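# Replace tarnished stack block with a clean one

## Task

Take the tarnished block out of the tall stack and put a clean block from the heap into its place in the stack; set the tarnished block down on the empty bench; finish with both grippers released from everything.

## Robot and tools

Robot: two arms, left_arm and right_arm, each with a two-finger gripper and a wrist camera. Bases in the scene frame: left_arm at (+0.011, +0.253, 0) m with quat_wxyz (+0.996, 0, 0, +0.088); right_arm at (-0.034, -0.341, 0) m with quat_wxyz (+1.000, 0, 0, +0.018). The arm names do not tell you which side of a picture something is on.

Scene frame: origin on the table surface midway between the arms, +z up, +x away from the bases over the table, +y toward left_arm. Every pose you send or read is in this frame, positions in metres, orientations as quaternions written w first. The gripper's fingers extend along its own +z axis and close along its own y axis. end_effector_position is the spot between the finger pads, roughly 1 cm short of the tips. Reported hand positions can be somewhat wrong, more so far from the base, and arms tend to settle a centimetre or so below the commanded height.

Row format (used by both execute_actions and move): one flat list of 16 numbers covering both arms, always all 16 even if one arm is idle. First left_arm: x, y, z, qw, qx, qy, qz, opening; then right_arm in the same order. These are absolute target poses, not offsets. Opening runs from -1 (closed) to +1 (fully open, 0.094 m). A call is rejected, and nothing is sent, if any arm's target lies more than 0.6 m from its last reported position along any axis of its gripper. To hold an orientation, repeat the same quaternion you chose rather than copying the drifting reported one. To keep an arm still, resend the exact pose from the last result before it stopped, plus the opening you want.

execute_actions: argument actions, a list with zero or one entry; optional pictures (true/false, pictures come by default). Empty list: just report the state. Motion entry: {"rows": [...], "steps": n}, 1 to 15 rows and n up to 15 (default 15), each step lasting 1/30 s; row k is used on step k and the final row repeats to fill. Wait entry: {"steps": n}, n up to 300, counted from the previous result. After the last step an arm only continues to its last clipped pose, so long trips need several calls.

Per-step limit: each step the commanded pose is clipped to lie within 70 mm and 16 degrees of the gripper's measured pose; inverse kinematics then favours position over orientation when both cannot be met. Elbows cannot quite straighten.

move: argument target (one 16-number row, as above) and optional speed in m/s, 0.002 to 0.5, default 0.25; rotation is capped at twice that in rad/s. Both grippers travel straight toward their targets, finishing together, over 0.5 to 10 s; anything longer is cut off at 10 s before arrival. Rotation takes the shorter direction. The opening is applied when the move begins. Paths ignore obstacles and the other arm; grippers lag, wander and can overshoot the speed, especially near full reach. The move ends when everything is at rest, or 5 s after the paths end. Its result adds a "move:" line with the ending (done, off_target, moving, held, fault) and the limits that acted: limits=paced means a pose was clipped; limits=held means a check blocked steps and the arm may later jump quickly. If only one arm is named, the other finished fine. Distances from each target are listed; no per-step readings.

wait: argument seconds, 0 to 10; nothing new is sent meanwhile, though fingers still in motion keep going.

zoom_image: camera ("cam_left_wrist" or "cam_right_wrist") and region [x0, y0, x1, y1] in pixels of that camera's last image, origin top-left, at most 504 by 504. Both cameras give 504x504 images (cam_left_wrist fovy 61.044 deg, fx=fy 427.437, cx 250.725, cy 252.188; cam_right_wrist fovy 56.202 deg, fx=fy 471.932, cx 252.118, cy 252.503). Camera frame: +z forward, +x right in the image, +y down.

read_manual: optional section, only "licences"; returns licence text, moves nothing.

finished_scene: argument scene, the number of the current scene. Irreversible; the result says if the goal was met, and it must still hold at that moment.

Results: a state line `left_arm: …` | `right_arm: …` with each gripper's position and quaternion. grip_measured is the measured finger opening on the command scale; the last number in Joint positions is the opening in metres. Each gripper's reading may be off by about 1 mm, consistently. "pose unreachable" means the clearance check altered or blocked that arm's command; HELD flags steps where your row was not fully sent. A "Hand target" line gives the pose each arm is currently being driven toward. FAULT means an arm stopped. MOTOR HOT appears from 85 °C; at 100 °C an OVER-TEMPERATURE FAULT drops that arm and its load until it cools, so avoid holding loads longer than needed.

Gripping: to hold a block, command an opening about 0.03 below grip_measured; a smaller gap grips more gently. Pads push about 50 to 62 N each, with a brief spike on first contact.

Joint ranges (rad, base to gripper): waist -2.880 to 2.880, shoulder 0.000 to 3.142, elbow 0.000 to 3.019, wrist pitch -1.693 to 1.571, wrist yaw -1.571 to 1.571, wrist roll -2.094 to 2.094.

Cautions: keep the arms from colliding or pushing on each other. Do not let anything leave the table. Approach contacts slowly, since speed and aiming deeper past the contact both increase force. Avoid drops, slips, slams and hard shoves; occasional external tugs on held items or pushes on loose ones can occur, so check the grip.

Each tool is called after ">>>" by a JSON object that holds its "method" and its "body", one argument or row to a line.

## Session

>>> {"method": "execute_actions", "body": {
  "actions": []
}}

Scene clock: 0.00 s of 7120.00 s.
left_arm: end_effector_position=(+0.5521, +0.1943, +0.0973) grip_measured=+1.000 end_effector_quat_wxyz=(+0.099, +0.151, +0.943, -0.280) | right_arm: end_effector_position=(+0.0929, -0.6706, +0.2362) grip_measured=+1.000 end_effector_quat_wxyz=(+0.435, +0.225, +0.816, -0.308)
Joint positions: left_arm=[-0.104  1.809  1.349 -1.036  0.598  0.367  0.094] | right_arm=[-1.465  0.688  0.486 -0.308 -0.484 -0.602  0.094]
Joint velocities: left_arm=[-0.015 -0.005 -0.002 -0.007 -0.051  0.051  0.   ] | right_arm=[-0.024 -0.015 -0.002  0.012  0.007  0.037  0.   ]
Hand target (left_arm): +0.560, +0.195, +0.102; +0.106, +0.153, +0.942, -0.278
Hand target (right_arm): +0.094, -0.676, +0.252; +0.440, +0.220, +0.810, -0.320

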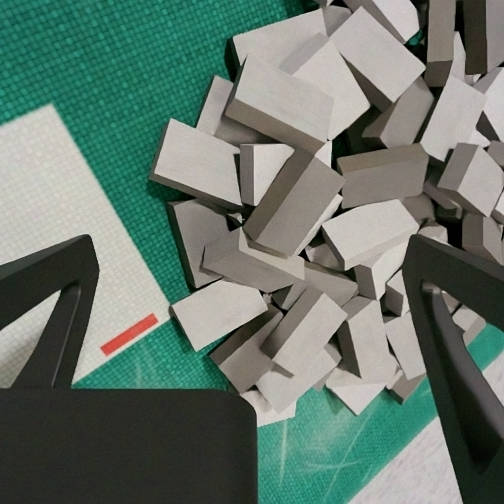

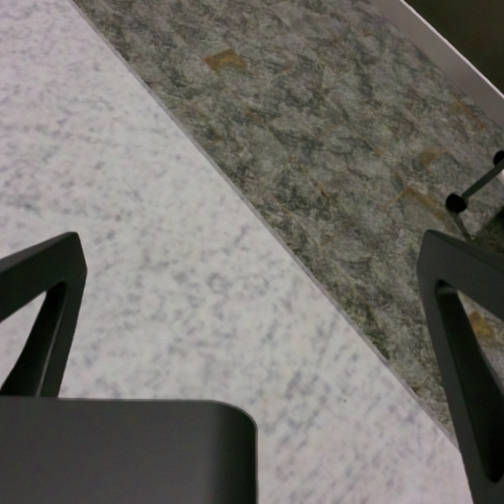

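>>> {"method": "move", "body": {
  "target": [0.40, 0.20, 0.55, 0.309, 0, 0.951, 0, 1, 0.30, -0.40, 0.55, 0.309, 0, 0.951, 0, 1],
  "speed": 0.2
}}

Scene clock: 30.80 s of 7120.00 s.
left_arm: end_effector_position=(+0.4011, +0.2022, +0.5438) grip_measured=+1.000 end_effector_quat_wxyz=(+0.311, +0.005, +0.950, +0.001) | right_arm: end_effector_position=(+0.2951, -0.4036, +0.5399) grip_measured=+1.000 end_effector_quat_wxyz=(+0.301, -0.012, +0.954, -0.008)
Joint positions: left_arm=[-0.346  1.199  1.86  -1.605 -0.099 -0.128  0.094] | right_arm=[-0.292  1.082  1.779 -1.67  -0.138 -0.238  0.094]
Joint velocities: left_arm=[-0.005 -0.005 -0.002 -0.012 -0.022 -0.081  0.   ] | right_arm=[-0.015 -0.005 -0.012 -0.002 -0.007  0.081  0.   ]
Hand target (left_arm): +0.402, +0.199, +0.551; +0.313, +0.000, +0.950, -0.002
Hand target (right_arm): +0.297, -0.403, +0.552; +0.310, -0.007, +0.951, -0.008
Off the commanded pose (left_arm): 0.007 m, 1 deg.
Off the commanded pose (right_arm): 0.012 m, 2 deg.
After step 90, 24.87 s passed at rest.
move: off_target (right_arm)

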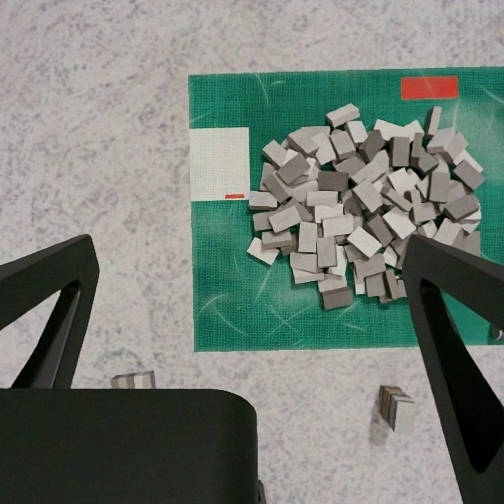

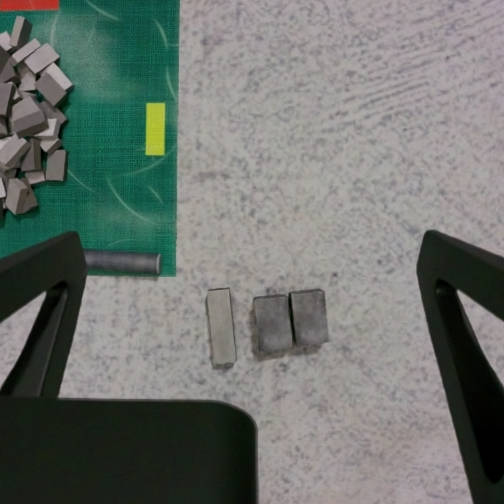

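>>> {"method": "zoom_image", "body": {
  "camera": "cam_left_wrist",
  "region": [330, 350, 450, 470]
}}

>>> {"method": "move", "body": {
  "target": [0.30, 0.35, 0.30, 0.0, 0, 1, 0, 1, 0.32, -0.03, 0.22, 0.0, 0, 1, 0, 1],
  "speed": 0.2
}}

Region (330, 350, 450, 470) of cam_left_wrist's 504x504 image, scaled by 4.200, with more detail than that image has.

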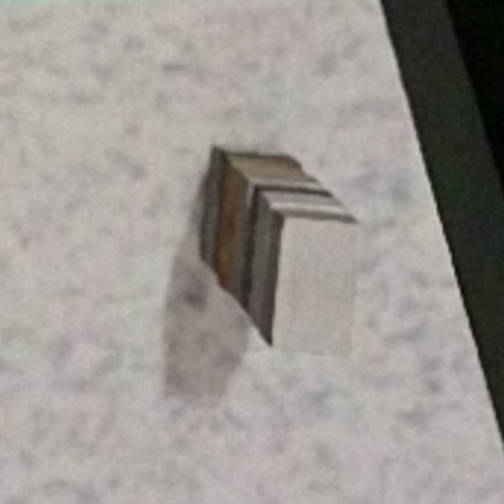

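Scene clock: 42.30 s of 7120.00 s.
left_arm: end_effector_position=(+0.2981, +0.3468, +0.3055) grip_measured=+1.000 end_effector_quat_wxyz=(+0.008, -0.007, +1.000, +0.001) | right_arm: end_effector_position=(+0.3062, -0.0454, +0.2089) grip_measured=+1.000 end_effector_quat_wxyz=(-0.008, -0.013, +1.000, -0.018)
Joint positions: left_arm=[ 0.145  1.124  1.255 -1.685  0.003  0.308  0.094] | right_arm=[ 0.686  1.55   1.403 -1.459  0.016  0.697  0.094]
Joint velocities: left_arm=[-0.005 -0.005  0.012  0.002 -0.007 -0.037  0.   ] | right_arm=[-0.005 -0.015 -0.007  0.007 -0.081 -0.022  0.   ]
Hand target (left_arm): +0.298, +0.350, +0.302; +0.001, -0.002, +1.000, +0.001
Hand target (right_arm): +0.317, -0.035, +0.223; +0.008, -0.006, +1.000, -0.001
Off the commanded pose (left_arm): 0.007 m, 1 deg.
Off the commanded pose (right_arm): 0.023 m, 3 deg.
After step 90, 5.47 s passed at rest.
move: off_target (right_arm)

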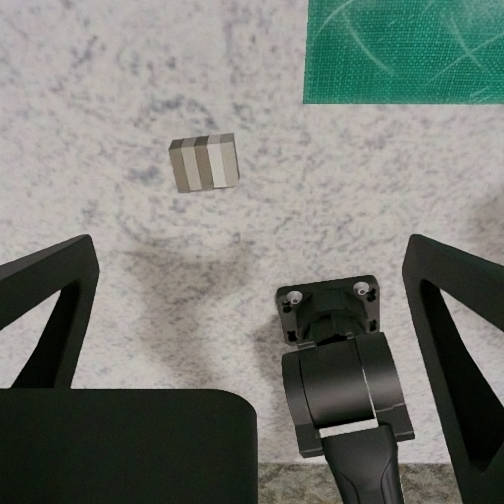

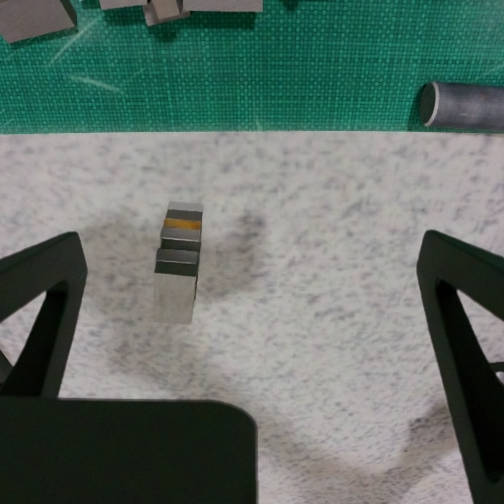

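>>> {"method": "zoom_image", "body": {
  "camera": "cam_right_wrist",
  "region": [110, 190, 250, 330]
}}

Region (110, 190, 250, 330) of cam_right_wrist's 504x504 image, scaled by 3.600, with more detail than that image has.

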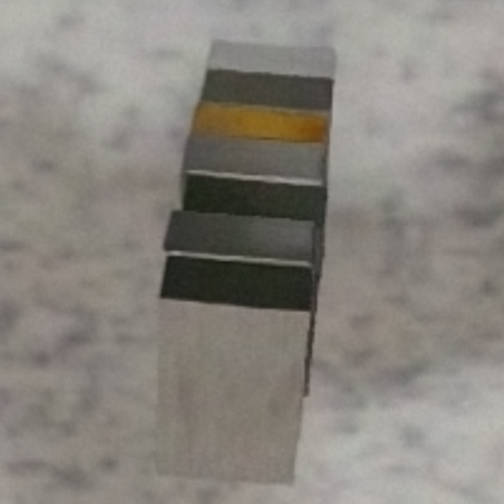

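>>> {"method": "move", "body": {
  "target": [0.186, 0.0, 0.17, 0.0, 0, 1, 0, 1, 0.42, -0.13, 0.22, 0.309, 0, 0.951, 0, 1],
  "speed": 0.2
}}

Scene clock: 135.57 s of 7120.00 s.
left_arm: end_effector_position=(+0.1816, +0.0068, +0.1646) grip_measured=+1.000 end_effector_quat_wxyz=(-0.008, +0.008, +1.000, +0.019) | right_arm: end_effector_position=(+0.4174, -0.1268, +0.2056) grip_measured=+1.000 end_effector_quat_wxyz=(+0.291, +0.006, +0.957, -0.009)
Joint positions: left_arm=[-1.144  1.177  0.923 -1.356 -0.009 -0.952  0.094] | right_arm=[ 0.514  1.372  1.101 -0.791  0.314  0.482  0.094]
Joint velocities: left_arm=[ 0.005 -0.005  0.007 -0.002 -0.022 -0.022  0.   ] | right_arm=[ 0.005  0.005  0.002 -0.012 -0.051 -0.051  0.   ]
Hand target (left_arm): +0.186, -0.001, +0.170; +0.002, -0.000, +1.000, +0.009
Hand target (right_arm): +0.419, -0.129, +0.219; +0.307, +0.005, +0.952, -0.003
Off the commanded pose (left_arm): 0.010 m, 3 deg.
Off the commanded pose (right_arm): 0.015 m, 3 deg.
After step 90, 87.77 s passed at rest.
move: off_target (left_arm, right_arm)

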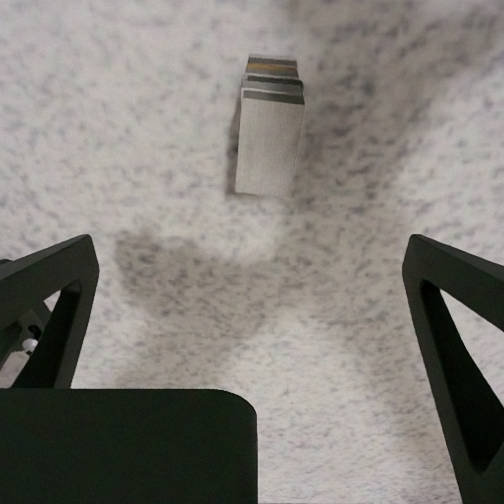

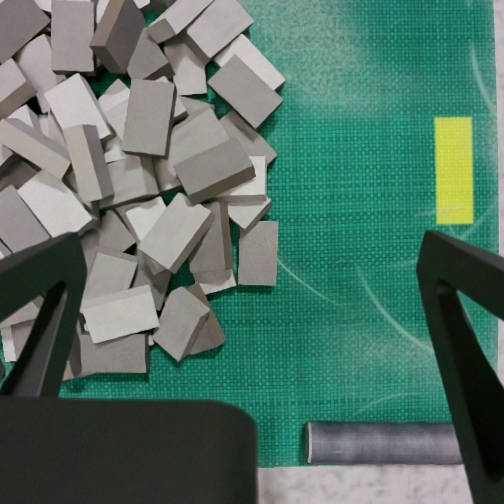

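>>> {"method": "zoom_image", "body": {
  "camera": "cam_right_wrist",
  "region": [130, 130, 330, 370]
}}

Region (130, 130, 330, 370) of cam_right_wrist's 504x504 image, scaled by 2.100, with more detail than that image has.

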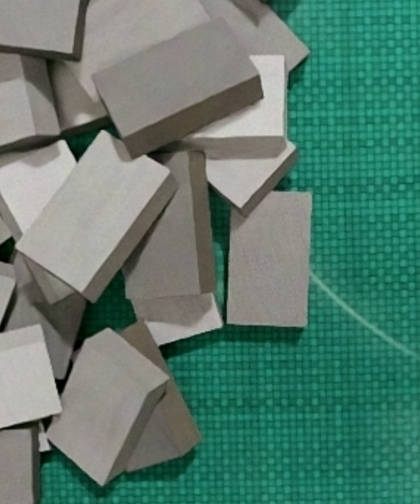

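>>> {"method": "move", "body": {
  "target": [0.188, -0.007, 0.105, 0.0, 0, 1, 0, -0.04, 0.42, -0.133, 0.075, 0.0, 0, 1, 0, -1],
  "speed": 0.1
}}

Scene clock: 181.60 s of 7120.00 s.
left_arm: end_effector_position=(+0.1882, -0.0043, +0.1097) grip_measured=-0.038 end_effector_quat_wxyz=(+0.003, +0.006, +1.000, -0.000) | right_arm: end_effector_position=(+0.4049, -0.1369, +0.0737) grip_measured=-0.988 end_effector_quat_wxyz=(-0.004, -0.001, +1.000, -0.003)
Joint positions: left_arm=[-1.144  1.238  0.82  -1.15  -0.004 -0.955  0.045] | right_arm=[ 0.401  1.725  1.25  -1.105  0.002  0.436  0.001]
Joint velocities: left_arm=[-0.005 -0.015  0.002  0.007  0.037  0.007 -0.   ] | right_arm=[-0.024  0.005 -0.002 -0.007 -0.066  0.051 -0.001]
Hand target (left_arm): +0.188, -0.007, +0.105; -0.000, +0.000, +1.000, -0.000
Hand target (right_arm): +0.419, -0.133, +0.077; -0.000, -0.005, +1.000, +0.001
Off the commanded pose (left_arm): 0.005 m, 1 deg.
Off the commanded pose (right_arm): 0.016 m, 1 deg.
After step 90, 39.73 s passed at rest.
move: off_target (right_arm)

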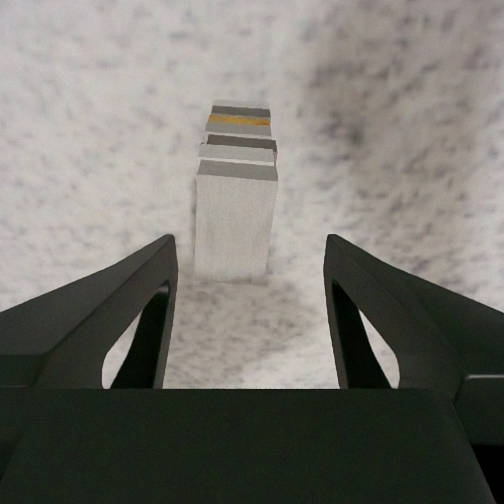

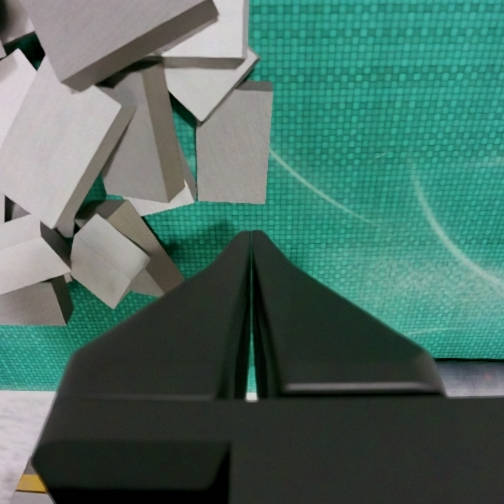

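>>> {"method": "move", "body": {
  "target": [0.188, 0.000, 0.056, 0.0, 0, 1, 0, -0.04, 0.427, -0.128, 0.032, 0.0, 0, 1, 0, -1],
  "speed": 0.05
}}

Scene clock: 194.23 s of 7120.00 s.
left_arm: end_effector_position=(+0.1851, +0.0003, +0.0600) grip_measured=-0.038 end_effector_quat_wxyz=(+0.002, +0.006, +1.000, +0.001) | right_arm: end_effector_position=(+0.4177, -0.1309, +0.0385) grip_measured=-0.988 end_effector_quat_wxyz=(-0.002, -0.001, +1.000, -0.002)
Joint positions: left_arm=[-1.144  1.3    0.725 -0.995 -0.004 -0.955  0.045] | right_arm=[ 0.401  1.8    1.251 -1.026  0.002  0.435  0.001]
Joint velocities: left_arm=[-0.005 -0.005 -0.012 -0.002 -0.037  0.081 -0.   ] | right_arm=[-0.015 -0.015 -0.017  0.002  0.037 -0.051  0.001]
Hand target (left_arm): +0.188, +0.000, +0.056; -0.000, +0.000, +1.000, +0.000
Hand target (right_arm): +0.427, -0.128, +0.032; -0.000, +0.000, +1.000, -0.000
Off the commanded pose (left_arm): 0.005 m, 1 deg.
Off the commanded pose (right_arm): 0.012 m, 0 deg.
After step 90, 8.23 s passed at rest.
move: off_target (right_arm)

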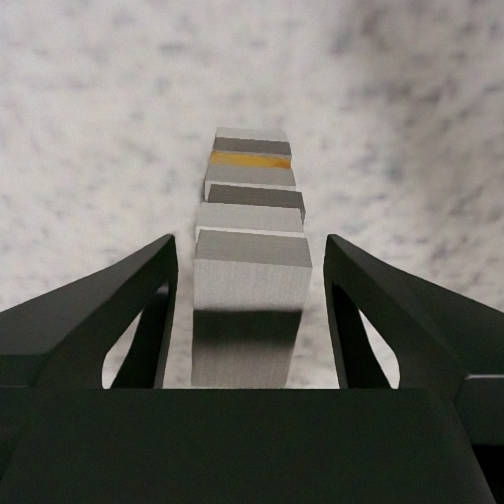

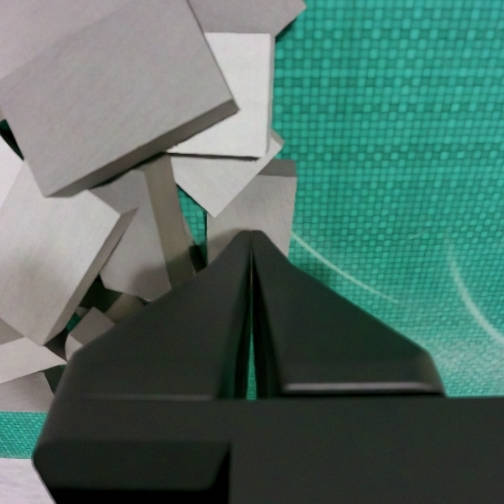

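>>> {"method": "zoom_image", "body": {
  "camera": "cam_left_wrist",
  "region": [160, 110, 340, 290]
}}

Region (160, 110, 340, 290) of cam_left_wrist's 504x504 image, scaled by 2.800, with more detail than that image has.

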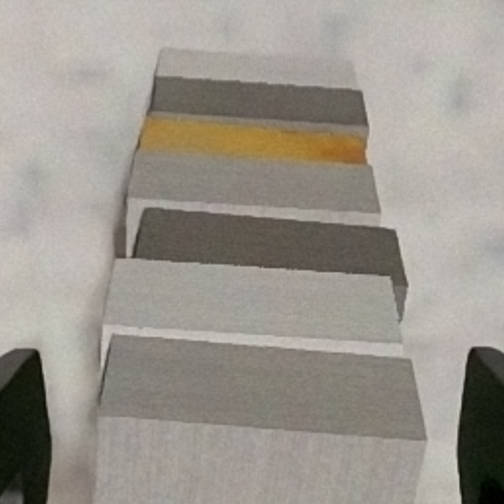

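>>> {"method": "move", "body": {
  "target": [0.188, 0.000, 0.047, 0.0, 0, 1, 0, -0.04, 0.424, -0.129, 0.017, 0.0, 0, 1, 0, -1],
  "speed": 0.03
}}

>>> {"method": "zoom_image", "body": {
  "camera": "cam_left_wrist",
  "region": [160, 120, 340, 300]
}}

Scene clock: 235.20 s of 7120.00 s.
left_arm: end_effector_position=(+0.1855, -0.0004, +0.0519) grip_measured=-0.038 end_effector_quat_wxyz=(+0.003, +0.006, +1.000, -0.000) | right_arm: end_effector_position=(+0.4228, -0.1285, +0.0323) grip_measured=-0.988 end_effector_quat_wxyz=(+0.008, -0.001, +1.000, +0.003)
Joint positions: left_arm=[-1.144  1.315  0.713 -0.965 -0.004 -0.955  0.045] | right_arm=[ 0.401  1.81   1.246 -0.99   0.002  0.435  0.001]
Joint velocities: left_arm=[-0.005 -0.015  0.007  0.012  0.022  0.022 -0.   ] | right_arm=[-0.015  0.005 -0.012 -0.007 -0.022  0.007 -0.   ]
Hand target (left_arm): +0.188, +0.000, +0.047; -0.000, +0.000, +1.000, +0.000
Hand target (right_arm): +0.424, -0.129, +0.018; +0.000, +0.000, +1.000, +0.000
Off the commanded pose (left_arm): 0.005 m, 1 deg.
Off the commanded pose (right_arm): 0.015 m, 1 deg.
After step 90, 36.90 s passed at rest.
move: off_target (right_arm)

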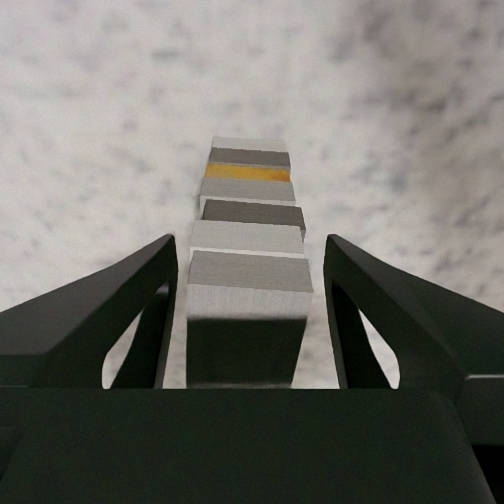

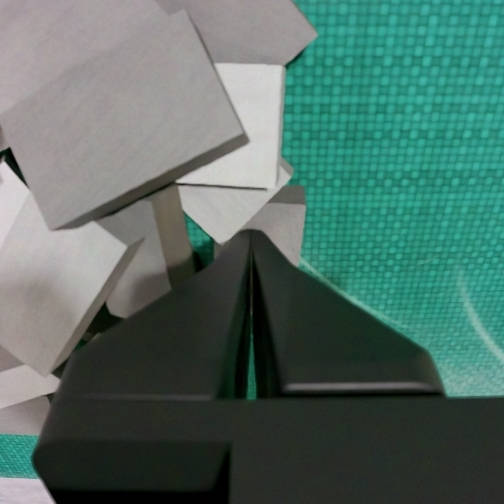

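Region (160, 120, 340, 300) of cam_left_wrist's 504x504 image, scaled by 2.800, with more detail than that image has.

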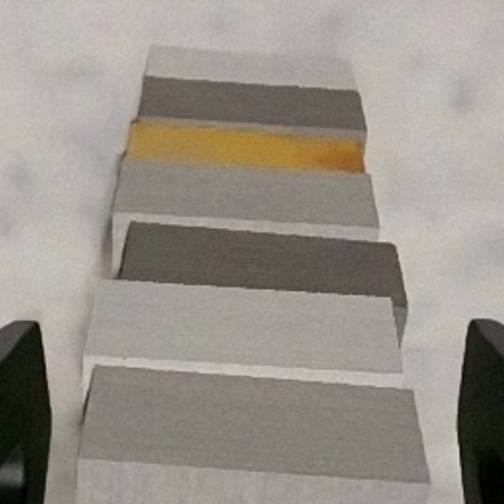

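>>> {"method": "move", "body": {
  "target": [0.188, 0.000, 0.047, 0.0, 0, 1, 0, -0.52, 0.424, -0.165, 0.019, 0.0, 0, 1, 0, -1],
  "speed": 0.03
}}

Scene clock: 254.80 s of 7120.00 s.
left_arm: end_effector_position=(+0.1855, -0.0000, +0.0516) grip_measured=-0.474 end_effector_quat_wxyz=(+0.003, +0.006, +1.000, +0.001) | right_arm: end_effector_position=(+0.4211, -0.1637, +0.0192) grip_measured=-0.988 end_effector_quat_wxyz=(-0.005, +0.005, +1.000, -0.003)
Joint positions: left_arm=[-1.144  1.315  0.712 -0.966 -0.005 -0.955  0.025] | right_arm=[ 0.337  1.81   1.205 -0.976  0.002  0.383  0.001]
Joint velocities: left_arm=[-0.005 -0.015 -0.017  0.012 -0.037 -0.066 -0.   ] | right_arm=[-0.024  0.005 -0.017  0.002  0.037 -0.081 -0.001]
Hand target (left_arm): +0.188, +0.000, +0.047; -0.000, +0.000, +1.000, +0.000
Hand target (right_arm): +0.424, -0.165, +0.019; -0.001, +0.000, +1.000, +0.000
Off the commanded pose (left_arm): 0.005 m, 1 deg.
Off the commanded pose (right_arm): 0.003 m, 1 deg.
After step 90, 15.00 s passed at rest.
move: done

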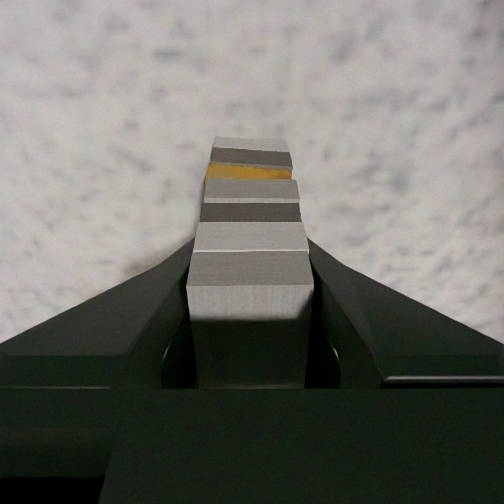

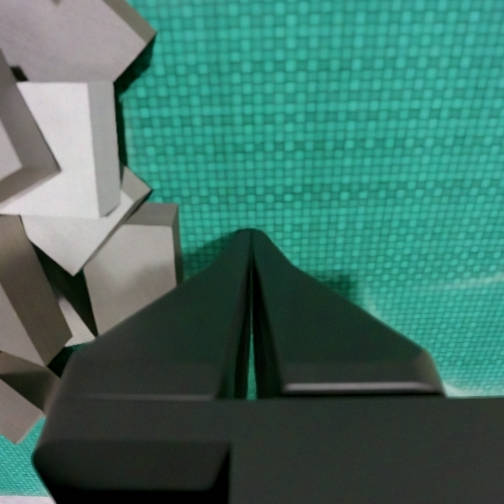

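>>> {"method": "move", "body": {
  "target": [0.188, 0.000, 0.075, 0.0, 0, 1, 0, -0.52, 0.44, -0.15, 0.11, 0.0, 0.543, 0.84, 0, 0.1],
  "speed": 0.04
}}

Scene clock: 305.53 s of 7120.00 s.
left_arm: end_effector_position=(+0.1799, +0.0081, +0.0528) grip_measured=-0.474 end_effector_quat_wxyz=(-0.008, +0.006, +1.000, +0.016) | right_arm: end_effector_position=(+0.4197, -0.1645, +0.0554) grip_measured=+0.097 end_effector_quat_wxyz=(-0.022, +0.388, +0.921, -0.023)
Joint positions: left_arm=[-1.144  1.312  0.712 -1.007 -0.005 -0.955  0.025] | right_arm=[ 0.337  1.786  1.279 -1.128  0.003  1.171  0.052]
Joint velocities: left_arm=[ 0.005 -0.005  0.022  0.007  0.037 -0.051 -0.001] | right_arm=[-0.015 -0.005 -0.007 -0.012  0.007  0.022  0.   ]
Hand target (left_arm): +0.187, +0.000, +0.068; +0.001, +0.002, +1.000, +0.000
Hand target (right_arm): +0.434, -0.154, +0.082; -0.002, +0.393, +0.920, -0.001
Off the commanded pose (left_arm): 0.025 m, 2 deg.
Off the commanded pose (right_arm): 0.060 m, 20 deg.
After step 90, 37.53 s passed at rest.
move: off_target (left_arm, right_arm; path cut at 10 s)

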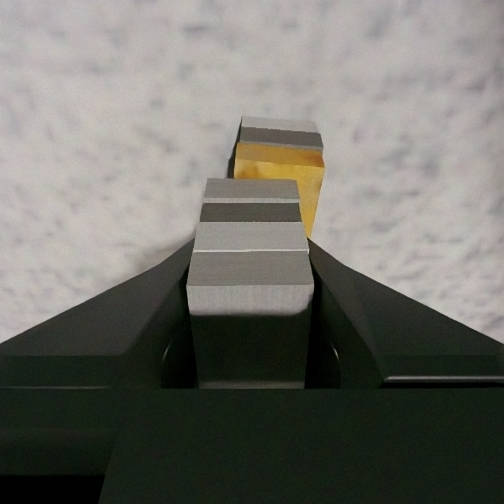

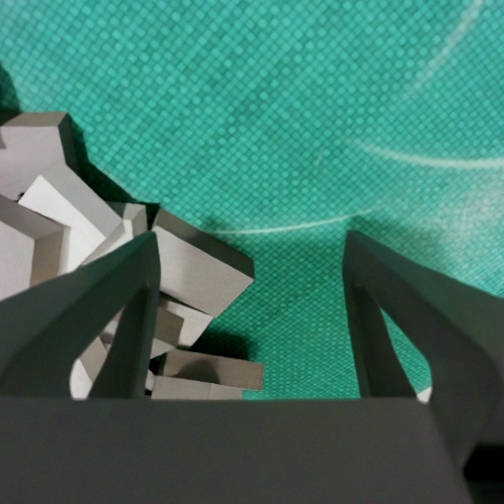

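>>> {"method": "move", "body": {
  "target": [0.185, 0.005, 0.13, 0.0, 0, 1, 0, -0.52, 0.475, -0.10, 0.12, 0.0, 0.543, 0.84, 0, 0.1],
  "speed": 0.12
}}

Scene clock: 317.60 s of 7120.00 s.
left_arm: end_effector_position=(+0.1715, +0.0200, +0.1050) grip_measured=-0.474 end_effector_quat_wxyz=(-0.016, +0.007, +0.999, +0.027) | right_arm: end_effector_position=(+0.4649, -0.1078, +0.1217) grip_measured=+0.097 end_effector_quat_wxyz=(+0.001, +0.539, +0.842, -0.000)
Joint positions: left_arm=[-1.144  1.207  0.78  -1.207 -0.004 -0.955  0.025] | right_arm=[ 0.402  1.833  1.538 -1.275  0.001  1.577  0.052]
Joint velocities: left_arm=[-0.005 -0.015  0.002 -0.012 -0.007 -0.066 -0.   ] | right_arm=[-0.005  0.015 -0.007 -0.002 -0.007 -0.037 -0.001]
Hand target (left_arm): +0.185, +0.006, +0.130; -0.000, +0.000, +1.000, -0.000
Hand target (right_arm): +0.475, -0.100, +0.120; +0.001, +0.543, +0.840, +0.000
Off the commanded pose (left_arm): 0.032 m, 4 deg.
Off the commanded pose (right_arm): 0.013 m, 1 deg.
After step 90, 7.13 s passed at rest.
move: off_target (left_arm, right_arm)

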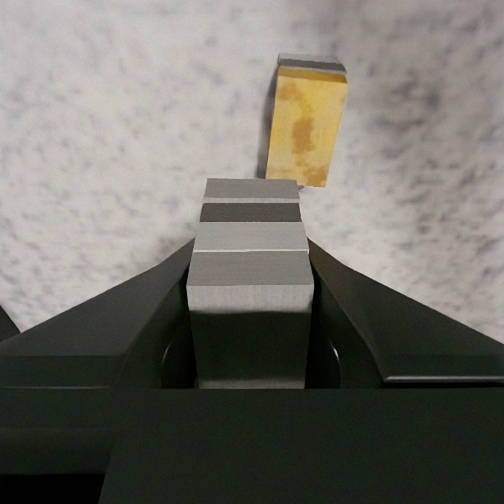

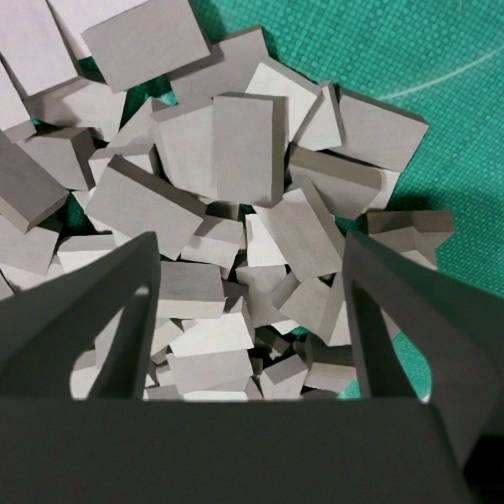

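>>> {"method": "move", "body": {
  "target": [0.18, 0.12, 0.07, 0.0, 0, 1, 0, -0.52, 0.475, -0.10, 0.062, 0.0, 0.543, 0.84, 0, -0.15],
  "speed": 0.1
}}

Scene clock: 334.23 s of 7120.00 s.
left_arm: end_effector_position=(+0.1716, +0.1249, +0.0641) grip_measured=-0.474 end_effector_quat_wxyz=(-0.016, -0.006, +1.000, +0.012) | right_arm: end_effector_position=(+0.4745, -0.1033, +0.0771) grip_measured=-0.147 end_effector_quat_wxyz=(+0.005, +0.540, +0.842, +0.007)
Joint positions: left_arm=[-0.845  1.006  0.524 -1.129  0.001 -0.68   0.025] | right_arm=[ 0.402  1.889  1.496 -1.161  0.001  1.579  0.04 ]
Joint velocities: left_arm=[-0.015  0.005 -0.017 -0.002  0.022 -0.007 -0.   ] | right_arm=[-0.015 -0.024 -0.007  0.002  0.022  0.051 -0.001]
Hand target (left_arm): +0.179, +0.120, +0.071; -0.002, -0.000, +1.000, -0.002
Hand target (right_arm): +0.474, -0.100, +0.063; +0.000, +0.543, +0.840, +0.000
Off the commanded pose (left_arm): 0.011 m, 2 deg.
Off the commanded pose (right_arm): 0.015 m, 1 deg.
After step 90, 12.07 s passed at rest.
move: off_target (left_arm, right_arm)

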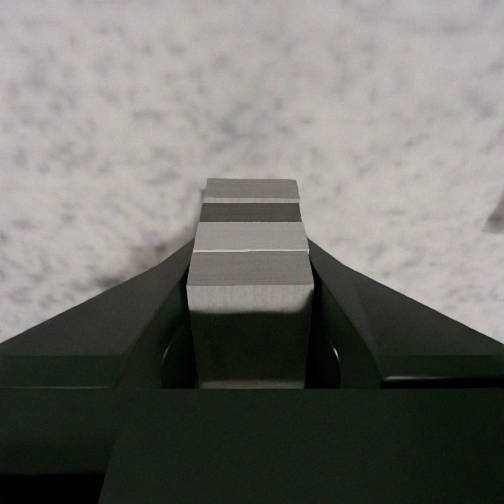

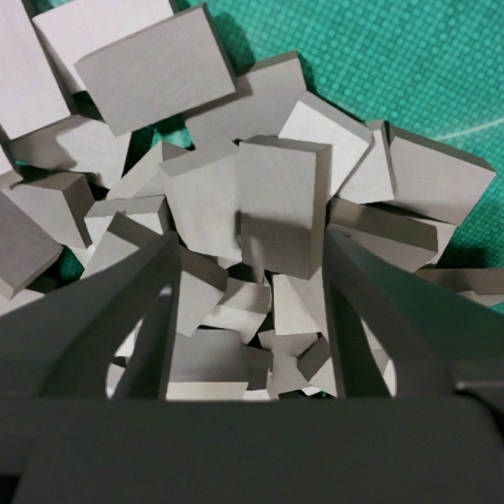

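>>> {"method": "move", "body": {
  "target": [0.18, 0.12, 0.026, 0.0, 0, 1, 0, -0.52, 0.463, -0.105, 0.058, 0.0, 0.543, 0.84, 0, -0.15],
  "speed": 0.06
}}

Scene clock: 344.53 s of 7120.00 s.
left_arm: end_effector_position=(+0.1732, +0.1236, +0.0232) grip_measured=-0.474 end_effector_quat_wxyz=(-0.008, -0.004, +1.000, +0.006) | right_arm: end_effector_position=(+0.4622, -0.1091, +0.0596) grip_measured=-0.147 end_effector_quat_wxyz=(-0.001, +0.540, +0.842, -0.003)
Joint positions: left_arm=[-0.845  1.088  0.447 -0.951  0.001 -0.677  0.025] | right_arm=[ 0.402  1.889  1.446 -1.136  0.001  1.579  0.04 ]
Joint velocities: left_arm=[-0.005 -0.015 -0.002  0.002  0.037 -0.022  0.   ] | right_arm=[ 0.005 -0.005 -0.002 -0.012 -0.066  0.007  0.001]
Hand target (left_arm): +0.180, +0.120, +0.026; +0.000, +0.000, +1.000, -0.000
Hand target (right_arm): +0.463, -0.105, +0.058; -0.000, +0.543, +0.840, +0.000
Off the commanded pose (left_arm): 0.008 m, 1 deg.
Off the commanded pose (right_arm): 0.004 m, 1 deg.
After step 90, 6.33 s passed at rest.
move: done

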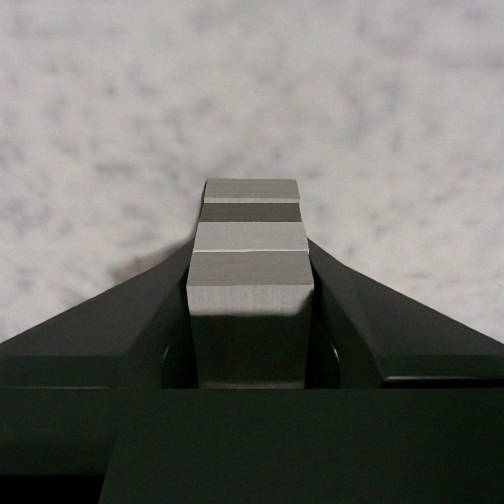

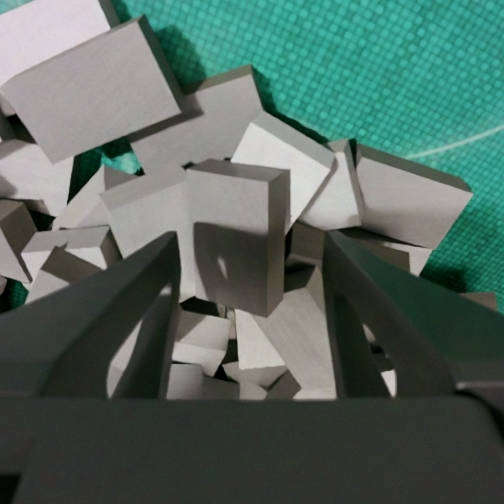

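>>> {"method": "move", "body": {
  "target": [0.18, 0.12, 0.016, 0.0, 0, 1, 0, -0.52, 0.465, -0.105, 0.044, 0.0, 0.543, 0.84, 0, -0.15],
  "speed": 0.04
}}

Scene clock: 353.13 s of 7120.00 s.
left_arm: end_effector_position=(+0.1720, +0.1246, +0.0172) grip_measured=-0.474 end_effector_quat_wxyz=(-0.009, -0.004, +1.000, +0.007) | right_arm: end_effector_position=(+0.4655, -0.1075, +0.0566) grip_measured=-0.147 end_effector_quat_wxyz=(+0.004, +0.540, +0.842, +0.006)
Joint positions: left_arm=[-0.845  1.1    0.435 -0.928  0.001 -0.677  0.025] | right_arm=[ 0.402  1.889  1.438 -1.106  0.001  1.579  0.04 ]
Joint velocities: left_arm=[ 0.005  0.005 -0.002  0.002 -0.007 -0.037 -0.003] | right_arm=[ 0.005 -0.005 -0.022 -0.017  0.051 -0.022  0.001]
Hand target (left_arm): +0.180, +0.120, +0.016; -0.000, -0.000, +1.000, +0.000
Hand target (right_arm): +0.465, -0.105, +0.044; +0.000, +0.543, +0.840, +0.000
Off the commanded pose (left_arm): 0.009 m, 1 deg.
Off the commanded pose (right_arm): 0.013 m, 1 deg.
After step 90, 4.87 s passed at rest.
move: off_target (right_arm)

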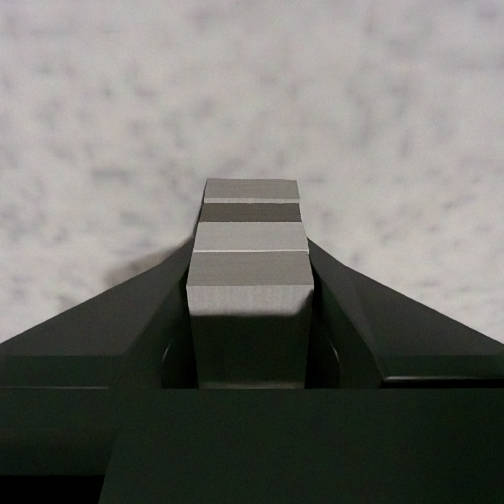

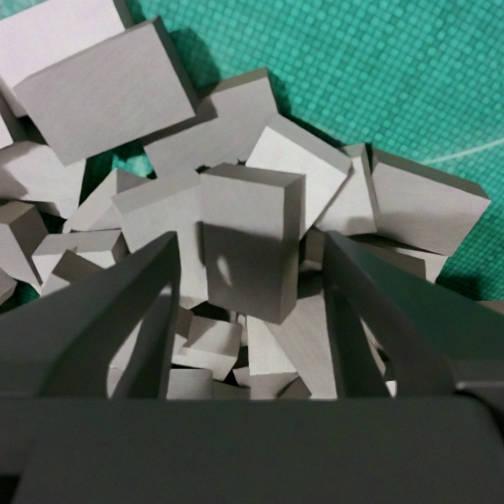

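>>> {"method": "move", "body": {
  "target": [0.176, 0.122, 0.018, 0.0, 0, 1, 0, 0.0, 0.463, -0.107, 0.034, 0.0, 0.543, 0.84, 0, -0.15],
  "speed": 0.04
}}

Scene clock: 364.90 s of 7120.00 s.
left_arm: end_effector_position=(+0.1728, +0.1239, +0.0172) grip_measured=-0.003 end_effector_quat_wxyz=(-0.007, -0.004, +1.000, +0.005) | right_arm: end_effector_position=(+0.4633, -0.1085, +0.0495) grip_measured=-0.147 end_effector_quat_wxyz=(+0.006, +0.540, +0.842, +0.007)
Joint positions: left_arm=[-0.845  1.1    0.435 -0.923  0.001 -0.677  0.047] | right_arm=[ 0.402  1.889  1.417 -1.08   0.001  1.579  0.04 ]
Joint velocities: left_arm=[-0.005 -0.005 -0.007  0.002  0.022 -0.007 -0.001] | right_arm=[-0.015  0.005  0.012  0.012  0.007  0.022  0.   ]
Hand target (left_arm): +0.176, +0.122, +0.018; -0.000, -0.000, +1.000, -0.000
Hand target (right_arm): +0.463, -0.107, +0.034; -0.000, +0.543, +0.840, -0.000
Off the commanded pose (left_arm): 0.004 m, 1 deg.
Off the commanded pose (right_arm): 0.016 m, 1 deg.
After step 90, 7.97 s passed at rest.
move: off_target (right_arm)

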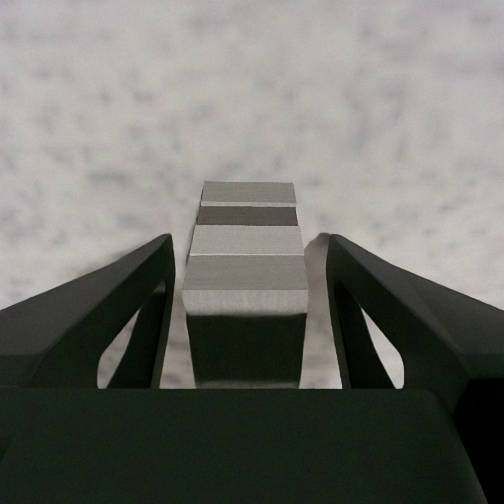

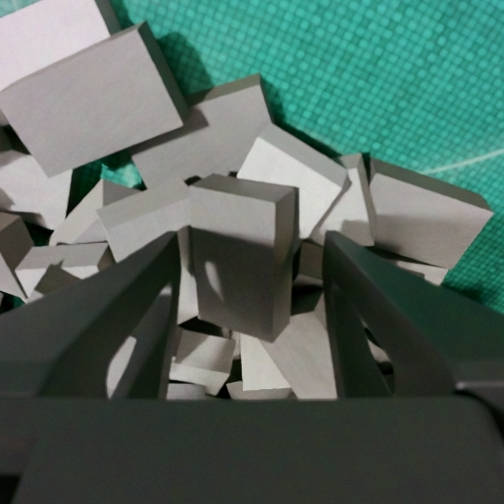

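>>> {"method": "move", "body": {
  "target": [0.176, 0.122, 0.018, 0.0, 0, 1, 0, 0.5, 0.465, -0.106, 0.029, 0.0, 0.543, 0.84, 0, -0.15],
  "speed": 0.04
}}

Scene clock: 373.20 s of 7120.00 s.
left_arm: end_effector_position=(+0.1728, +0.1239, +0.0172) grip_measured=+0.497 end_effector_quat_wxyz=(-0.007, -0.004, +1.000, +0.005) | right_arm: end_effector_position=(+0.4648, -0.1078, +0.0471) grip_measured=-0.147 end_effector_quat_wxyz=(+0.007, +0.540, +0.842, +0.009)
Joint positions: left_arm=[-0.845  1.1    0.435 -0.923  0.001 -0.677  0.07 ] | right_arm=[ 0.402  1.893  1.417 -1.072  0.001  1.579  0.04 ]
Joint velocities: left_arm=[-0.005 -0.005  0.002 -0.002 -0.051  0.037 -0.   ] | right_arm=[ 0.015  0.005  0.012  0.007  0.022 -0.066  0.   ]
Hand target (left_arm): +0.176, +0.122, +0.018; -0.000, -0.000, +1.000, -0.000
Hand target (right_arm): +0.464, -0.106, +0.030; +0.000, +0.543, +0.840, +0.000
Off the commanded pose (left_arm): 0.004 m, 1 deg.
Off the commanded pose (right_arm): 0.018 m, 1 deg.
After step 90, 4.53 s passed at rest.
move: off_target (right_arm)

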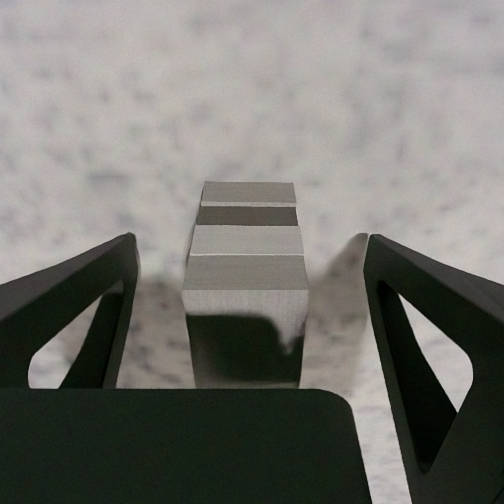

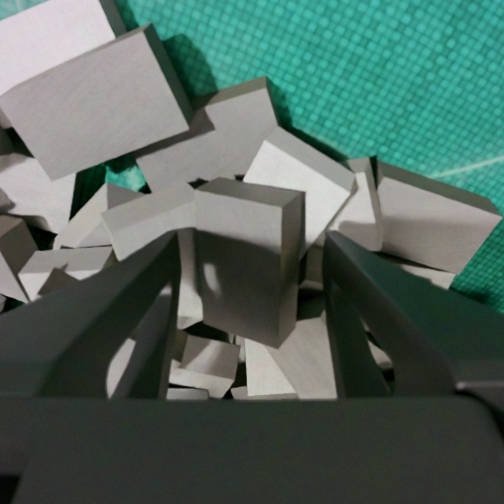

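Close the right gripper, lift the left arm.

>>> {"method": "move", "body": {
  "target": [0.178, 0.120, 0.11, 0.0, 0, 1, 0, 0.5, 0.465, -0.107, 0.036, 0.0, 0.543, 0.84, 0, -0.52],
  "speed": 0.12
}}

Scene clock: 382.80 s of 7120.00 s.
left_arm: end_effector_position=(+0.1692, +0.1268, +0.0959) grip_measured=+0.497 end_effector_quat_wxyz=(-0.012, -0.004, +1.000, +0.009) | right_arm: end_effector_position=(+0.4646, -0.1080, +0.0477) grip_measured=-0.516 end_effector_quat_wxyz=(+0.006, +0.540, +0.842, +0.009)
Joint positions: left_arm=[-0.845  0.936  0.577 -1.242  0.001 -0.677  0.07 ] | right_arm=[ 0.402  1.892  1.417 -1.073  0.001  1.579  0.023]
Joint velocities: left_arm=[-0.015 -0.005 -0.007 -0.007 -0.066  0.022  0.001] | right_arm=[-0.015 -0.005  0.012  0.017 -0.022 -0.007  0.001]
Hand target (left_arm): +0.178, +0.120, +0.110; -0.000, -0.000, +1.000, -0.000
Hand target (right_arm): +0.465, -0.107, +0.036; +0.000, +0.543, +0.840, +0.000
Off the commanded pose (left_arm): 0.018 m, 2 deg.
Off the commanded pose (right_arm): 0.012 m, 1 deg.
After step 90, 5.47 s passed at rest.
move: off_target (left_arm, right_arm)

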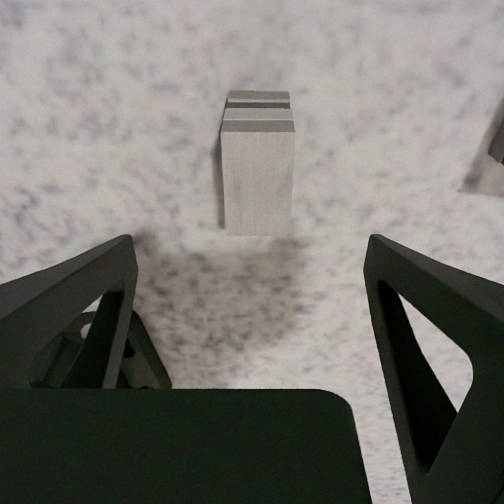

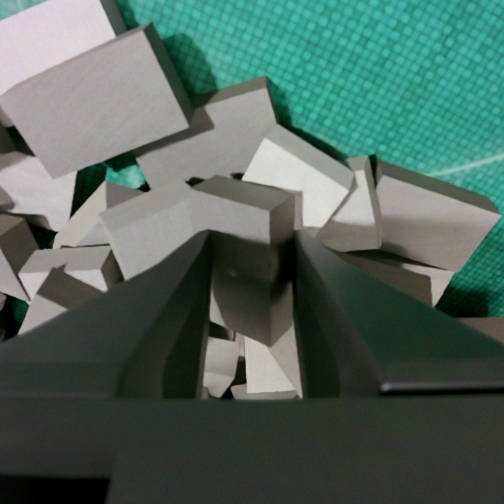

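>>> {"method": "move", "body": {
  "target": [0.188, 0.0, 0.085, 0.0, 0.035, 0.9994, 0, -0.04, 0.465, -0.107, 0.036, 0.0, 0.543, 0.84, 0, 0.1],
  "speed": 0.12
}}

>>> {"method": "move", "body": {
  "target": [0.188, 0.0, 0.05, 0.0, 0.035, 0.9994, 0, -0.04, 0.50, -0.13, 0.20, 0.309, 0, 0.951, 0, 0.1],
  "speed": 0.15
}}

Scene clock: 412.37 s of 7120.00 s.
left_arm: end_effector_position=(+0.1796, +0.0162, +0.0747) grip_measured=-0.038 end_effector_quat_wxyz=(-0.012, +0.040, +0.999, +0.015) | right_arm: end_effector_position=(+0.4618, -0.1093, +0.0471) grip_measured=+0.096 end_effector_quat_wxyz=(+0.004, +0.540, +0.842, +0.004)
Joint positions: left_arm=[-1.125  1.256  0.731 -1.084  0.001 -0.869  0.045] | right_arm=[ 0.402  1.892  1.414 -1.082  0.002  1.579  0.052]
Joint velocities: left_arm=[ 0.005 -0.015  0.007  0.007 -0.051 -0.022  0.   ] | right_arm=[ 0.005  0.005  0.007 -0.022  0.081 -0.007  0.   ]
Hand target (left_arm): +0.188, +0.000, +0.084; +0.001, +0.035, +0.999, +0.001
Hand target (right_arm): +0.465, -0.107, +0.036; -0.000, +0.543, +0.840, -0.000
Off the commanded pose (left_arm): 0.021 m, 2 deg.
Off the commanded pose (right_arm): 0.012 m, 1 deg.
After step 90, 25.13 s passed at rest.
move: off_target (left_arm, right_arm)

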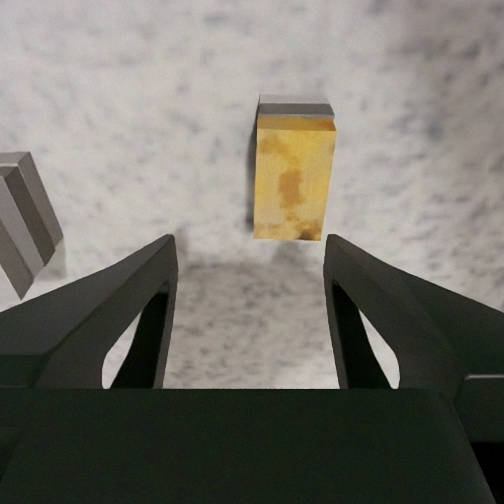

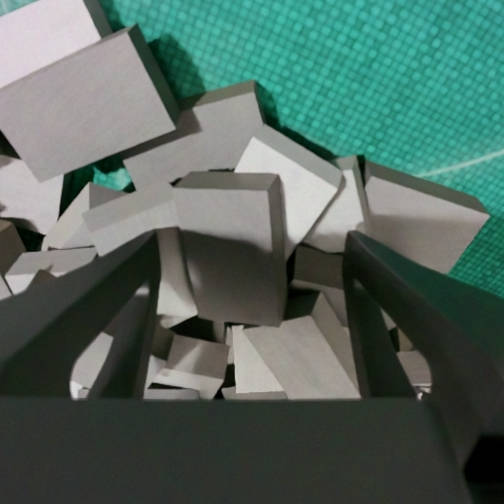

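Scene clock: 417.10 s of 7120.00 s.
left_arm: end_effector_position=(+0.1897, +0.0021, +0.0550) grip_measured=-0.038 end_effector_quat_wxyz=(+0.001, +0.039, +0.999, -0.002) | right_arm: end_effector_position=(+0.4979, -0.1273, +0.1839) grip_measured=+0.097 end_effector_quat_wxyz=(+0.294, +0.007, +0.956, -0.009)
Joint positions: left_arm=[-1.125  1.309  0.717 -0.975  0.001 -0.871  0.045] | right_arm=[ 0.428  1.563  1.244 -0.715  0.274  0.404  0.052]
Joint velocities: left_arm=[-0.005  0.005  0.002  0.007 -0.007  0.081 -0.   ] | right_arm=[ 0.005  0.005 -0.002 -0.017 -0.007 -0.051  0.001]
Hand target (left_arm): +0.188, +0.000, +0.050; -0.000, +0.035, +0.999, -0.000
Hand target (right_arm): +0.500, -0.130, +0.198; +0.309, +0.005, +0.951, -0.003
Off the commanded pose (left_arm): 0.006 m, 1 deg.
Off the commanded pose (right_arm): 0.016 m, 2 deg.
move: off_target (right_arm)

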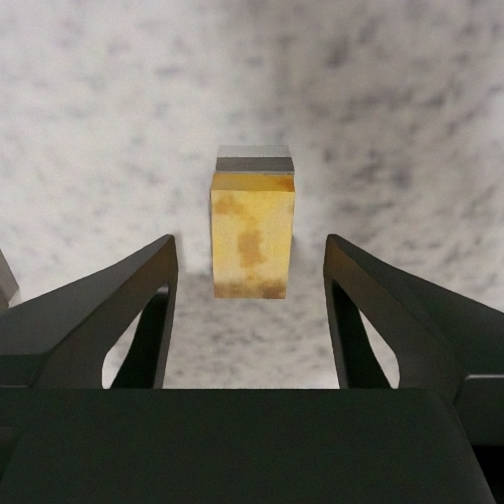

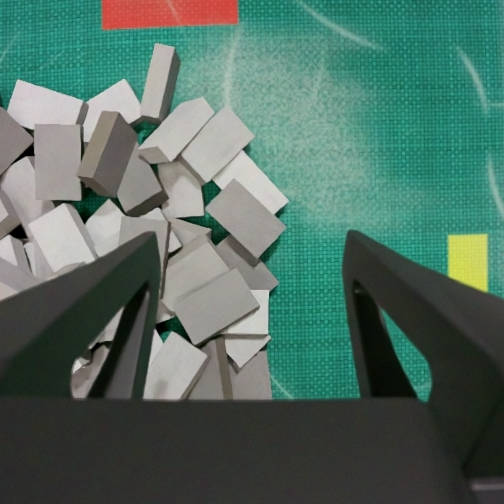

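>>> {"method": "move", "body": {
  "target": [0.188, 0.0, 0.036, 0.0, 0.035, 0.9994, 0, -0.04, 0.467, -0.105, 0.075, 0.0, 0.543, 0.84, 0, 0.0],
  "speed": 0.15
}}

Scene clock: 441.77 s of 7120.00 s.
left_arm: end_effector_position=(+0.1899, +0.0019, +0.0414) grip_measured=-0.038 end_effector_quat_wxyz=(+0.001, +0.039, +0.999, -0.002) | right_arm: end_effector_position=(+0.4530, -0.1089, +0.0767) grip_measured=+0.003 end_effector_quat_wxyz=(+0.000, +0.529, +0.849, -0.002)
Joint positions: left_arm=[-1.125  1.336  0.698 -0.928  0.001 -0.871  0.045] | right_arm=[ 0.411  1.849  1.435 -1.161  0.003  1.562  0.047]
Joint velocities: left_arm=[ 0.005 -0.005 -0.007 -0.007 -0.022  0.037 -0.001] | right_arm=[ 0.005  0.005 -0.002 -0.002 -0.022  0.066 -0.   ]
Hand target (left_arm): +0.188, +0.000, +0.036; -0.000, +0.035, +0.999, +0.000
Hand target (right_arm): +0.467, -0.105, +0.077; +0.000, +0.539, +0.843, +0.001
Off the commanded pose (left_arm): 0.006 m, 1 deg.
Off the commanded pose (right_arm): 0.015 m, 2 deg.
After step 90, 17.03 s passed at rest.
move: off_target (right_arm)

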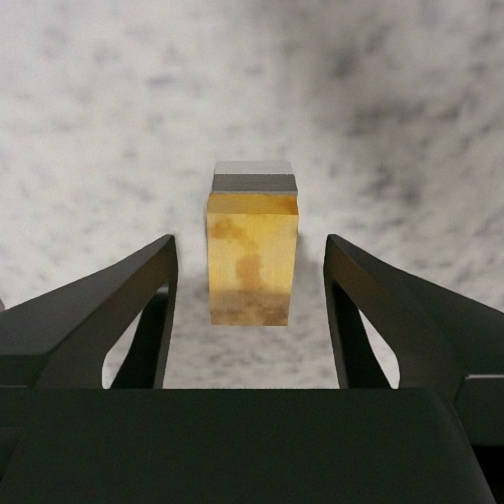

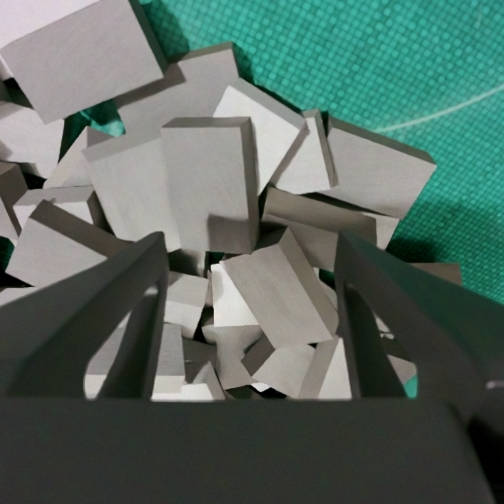

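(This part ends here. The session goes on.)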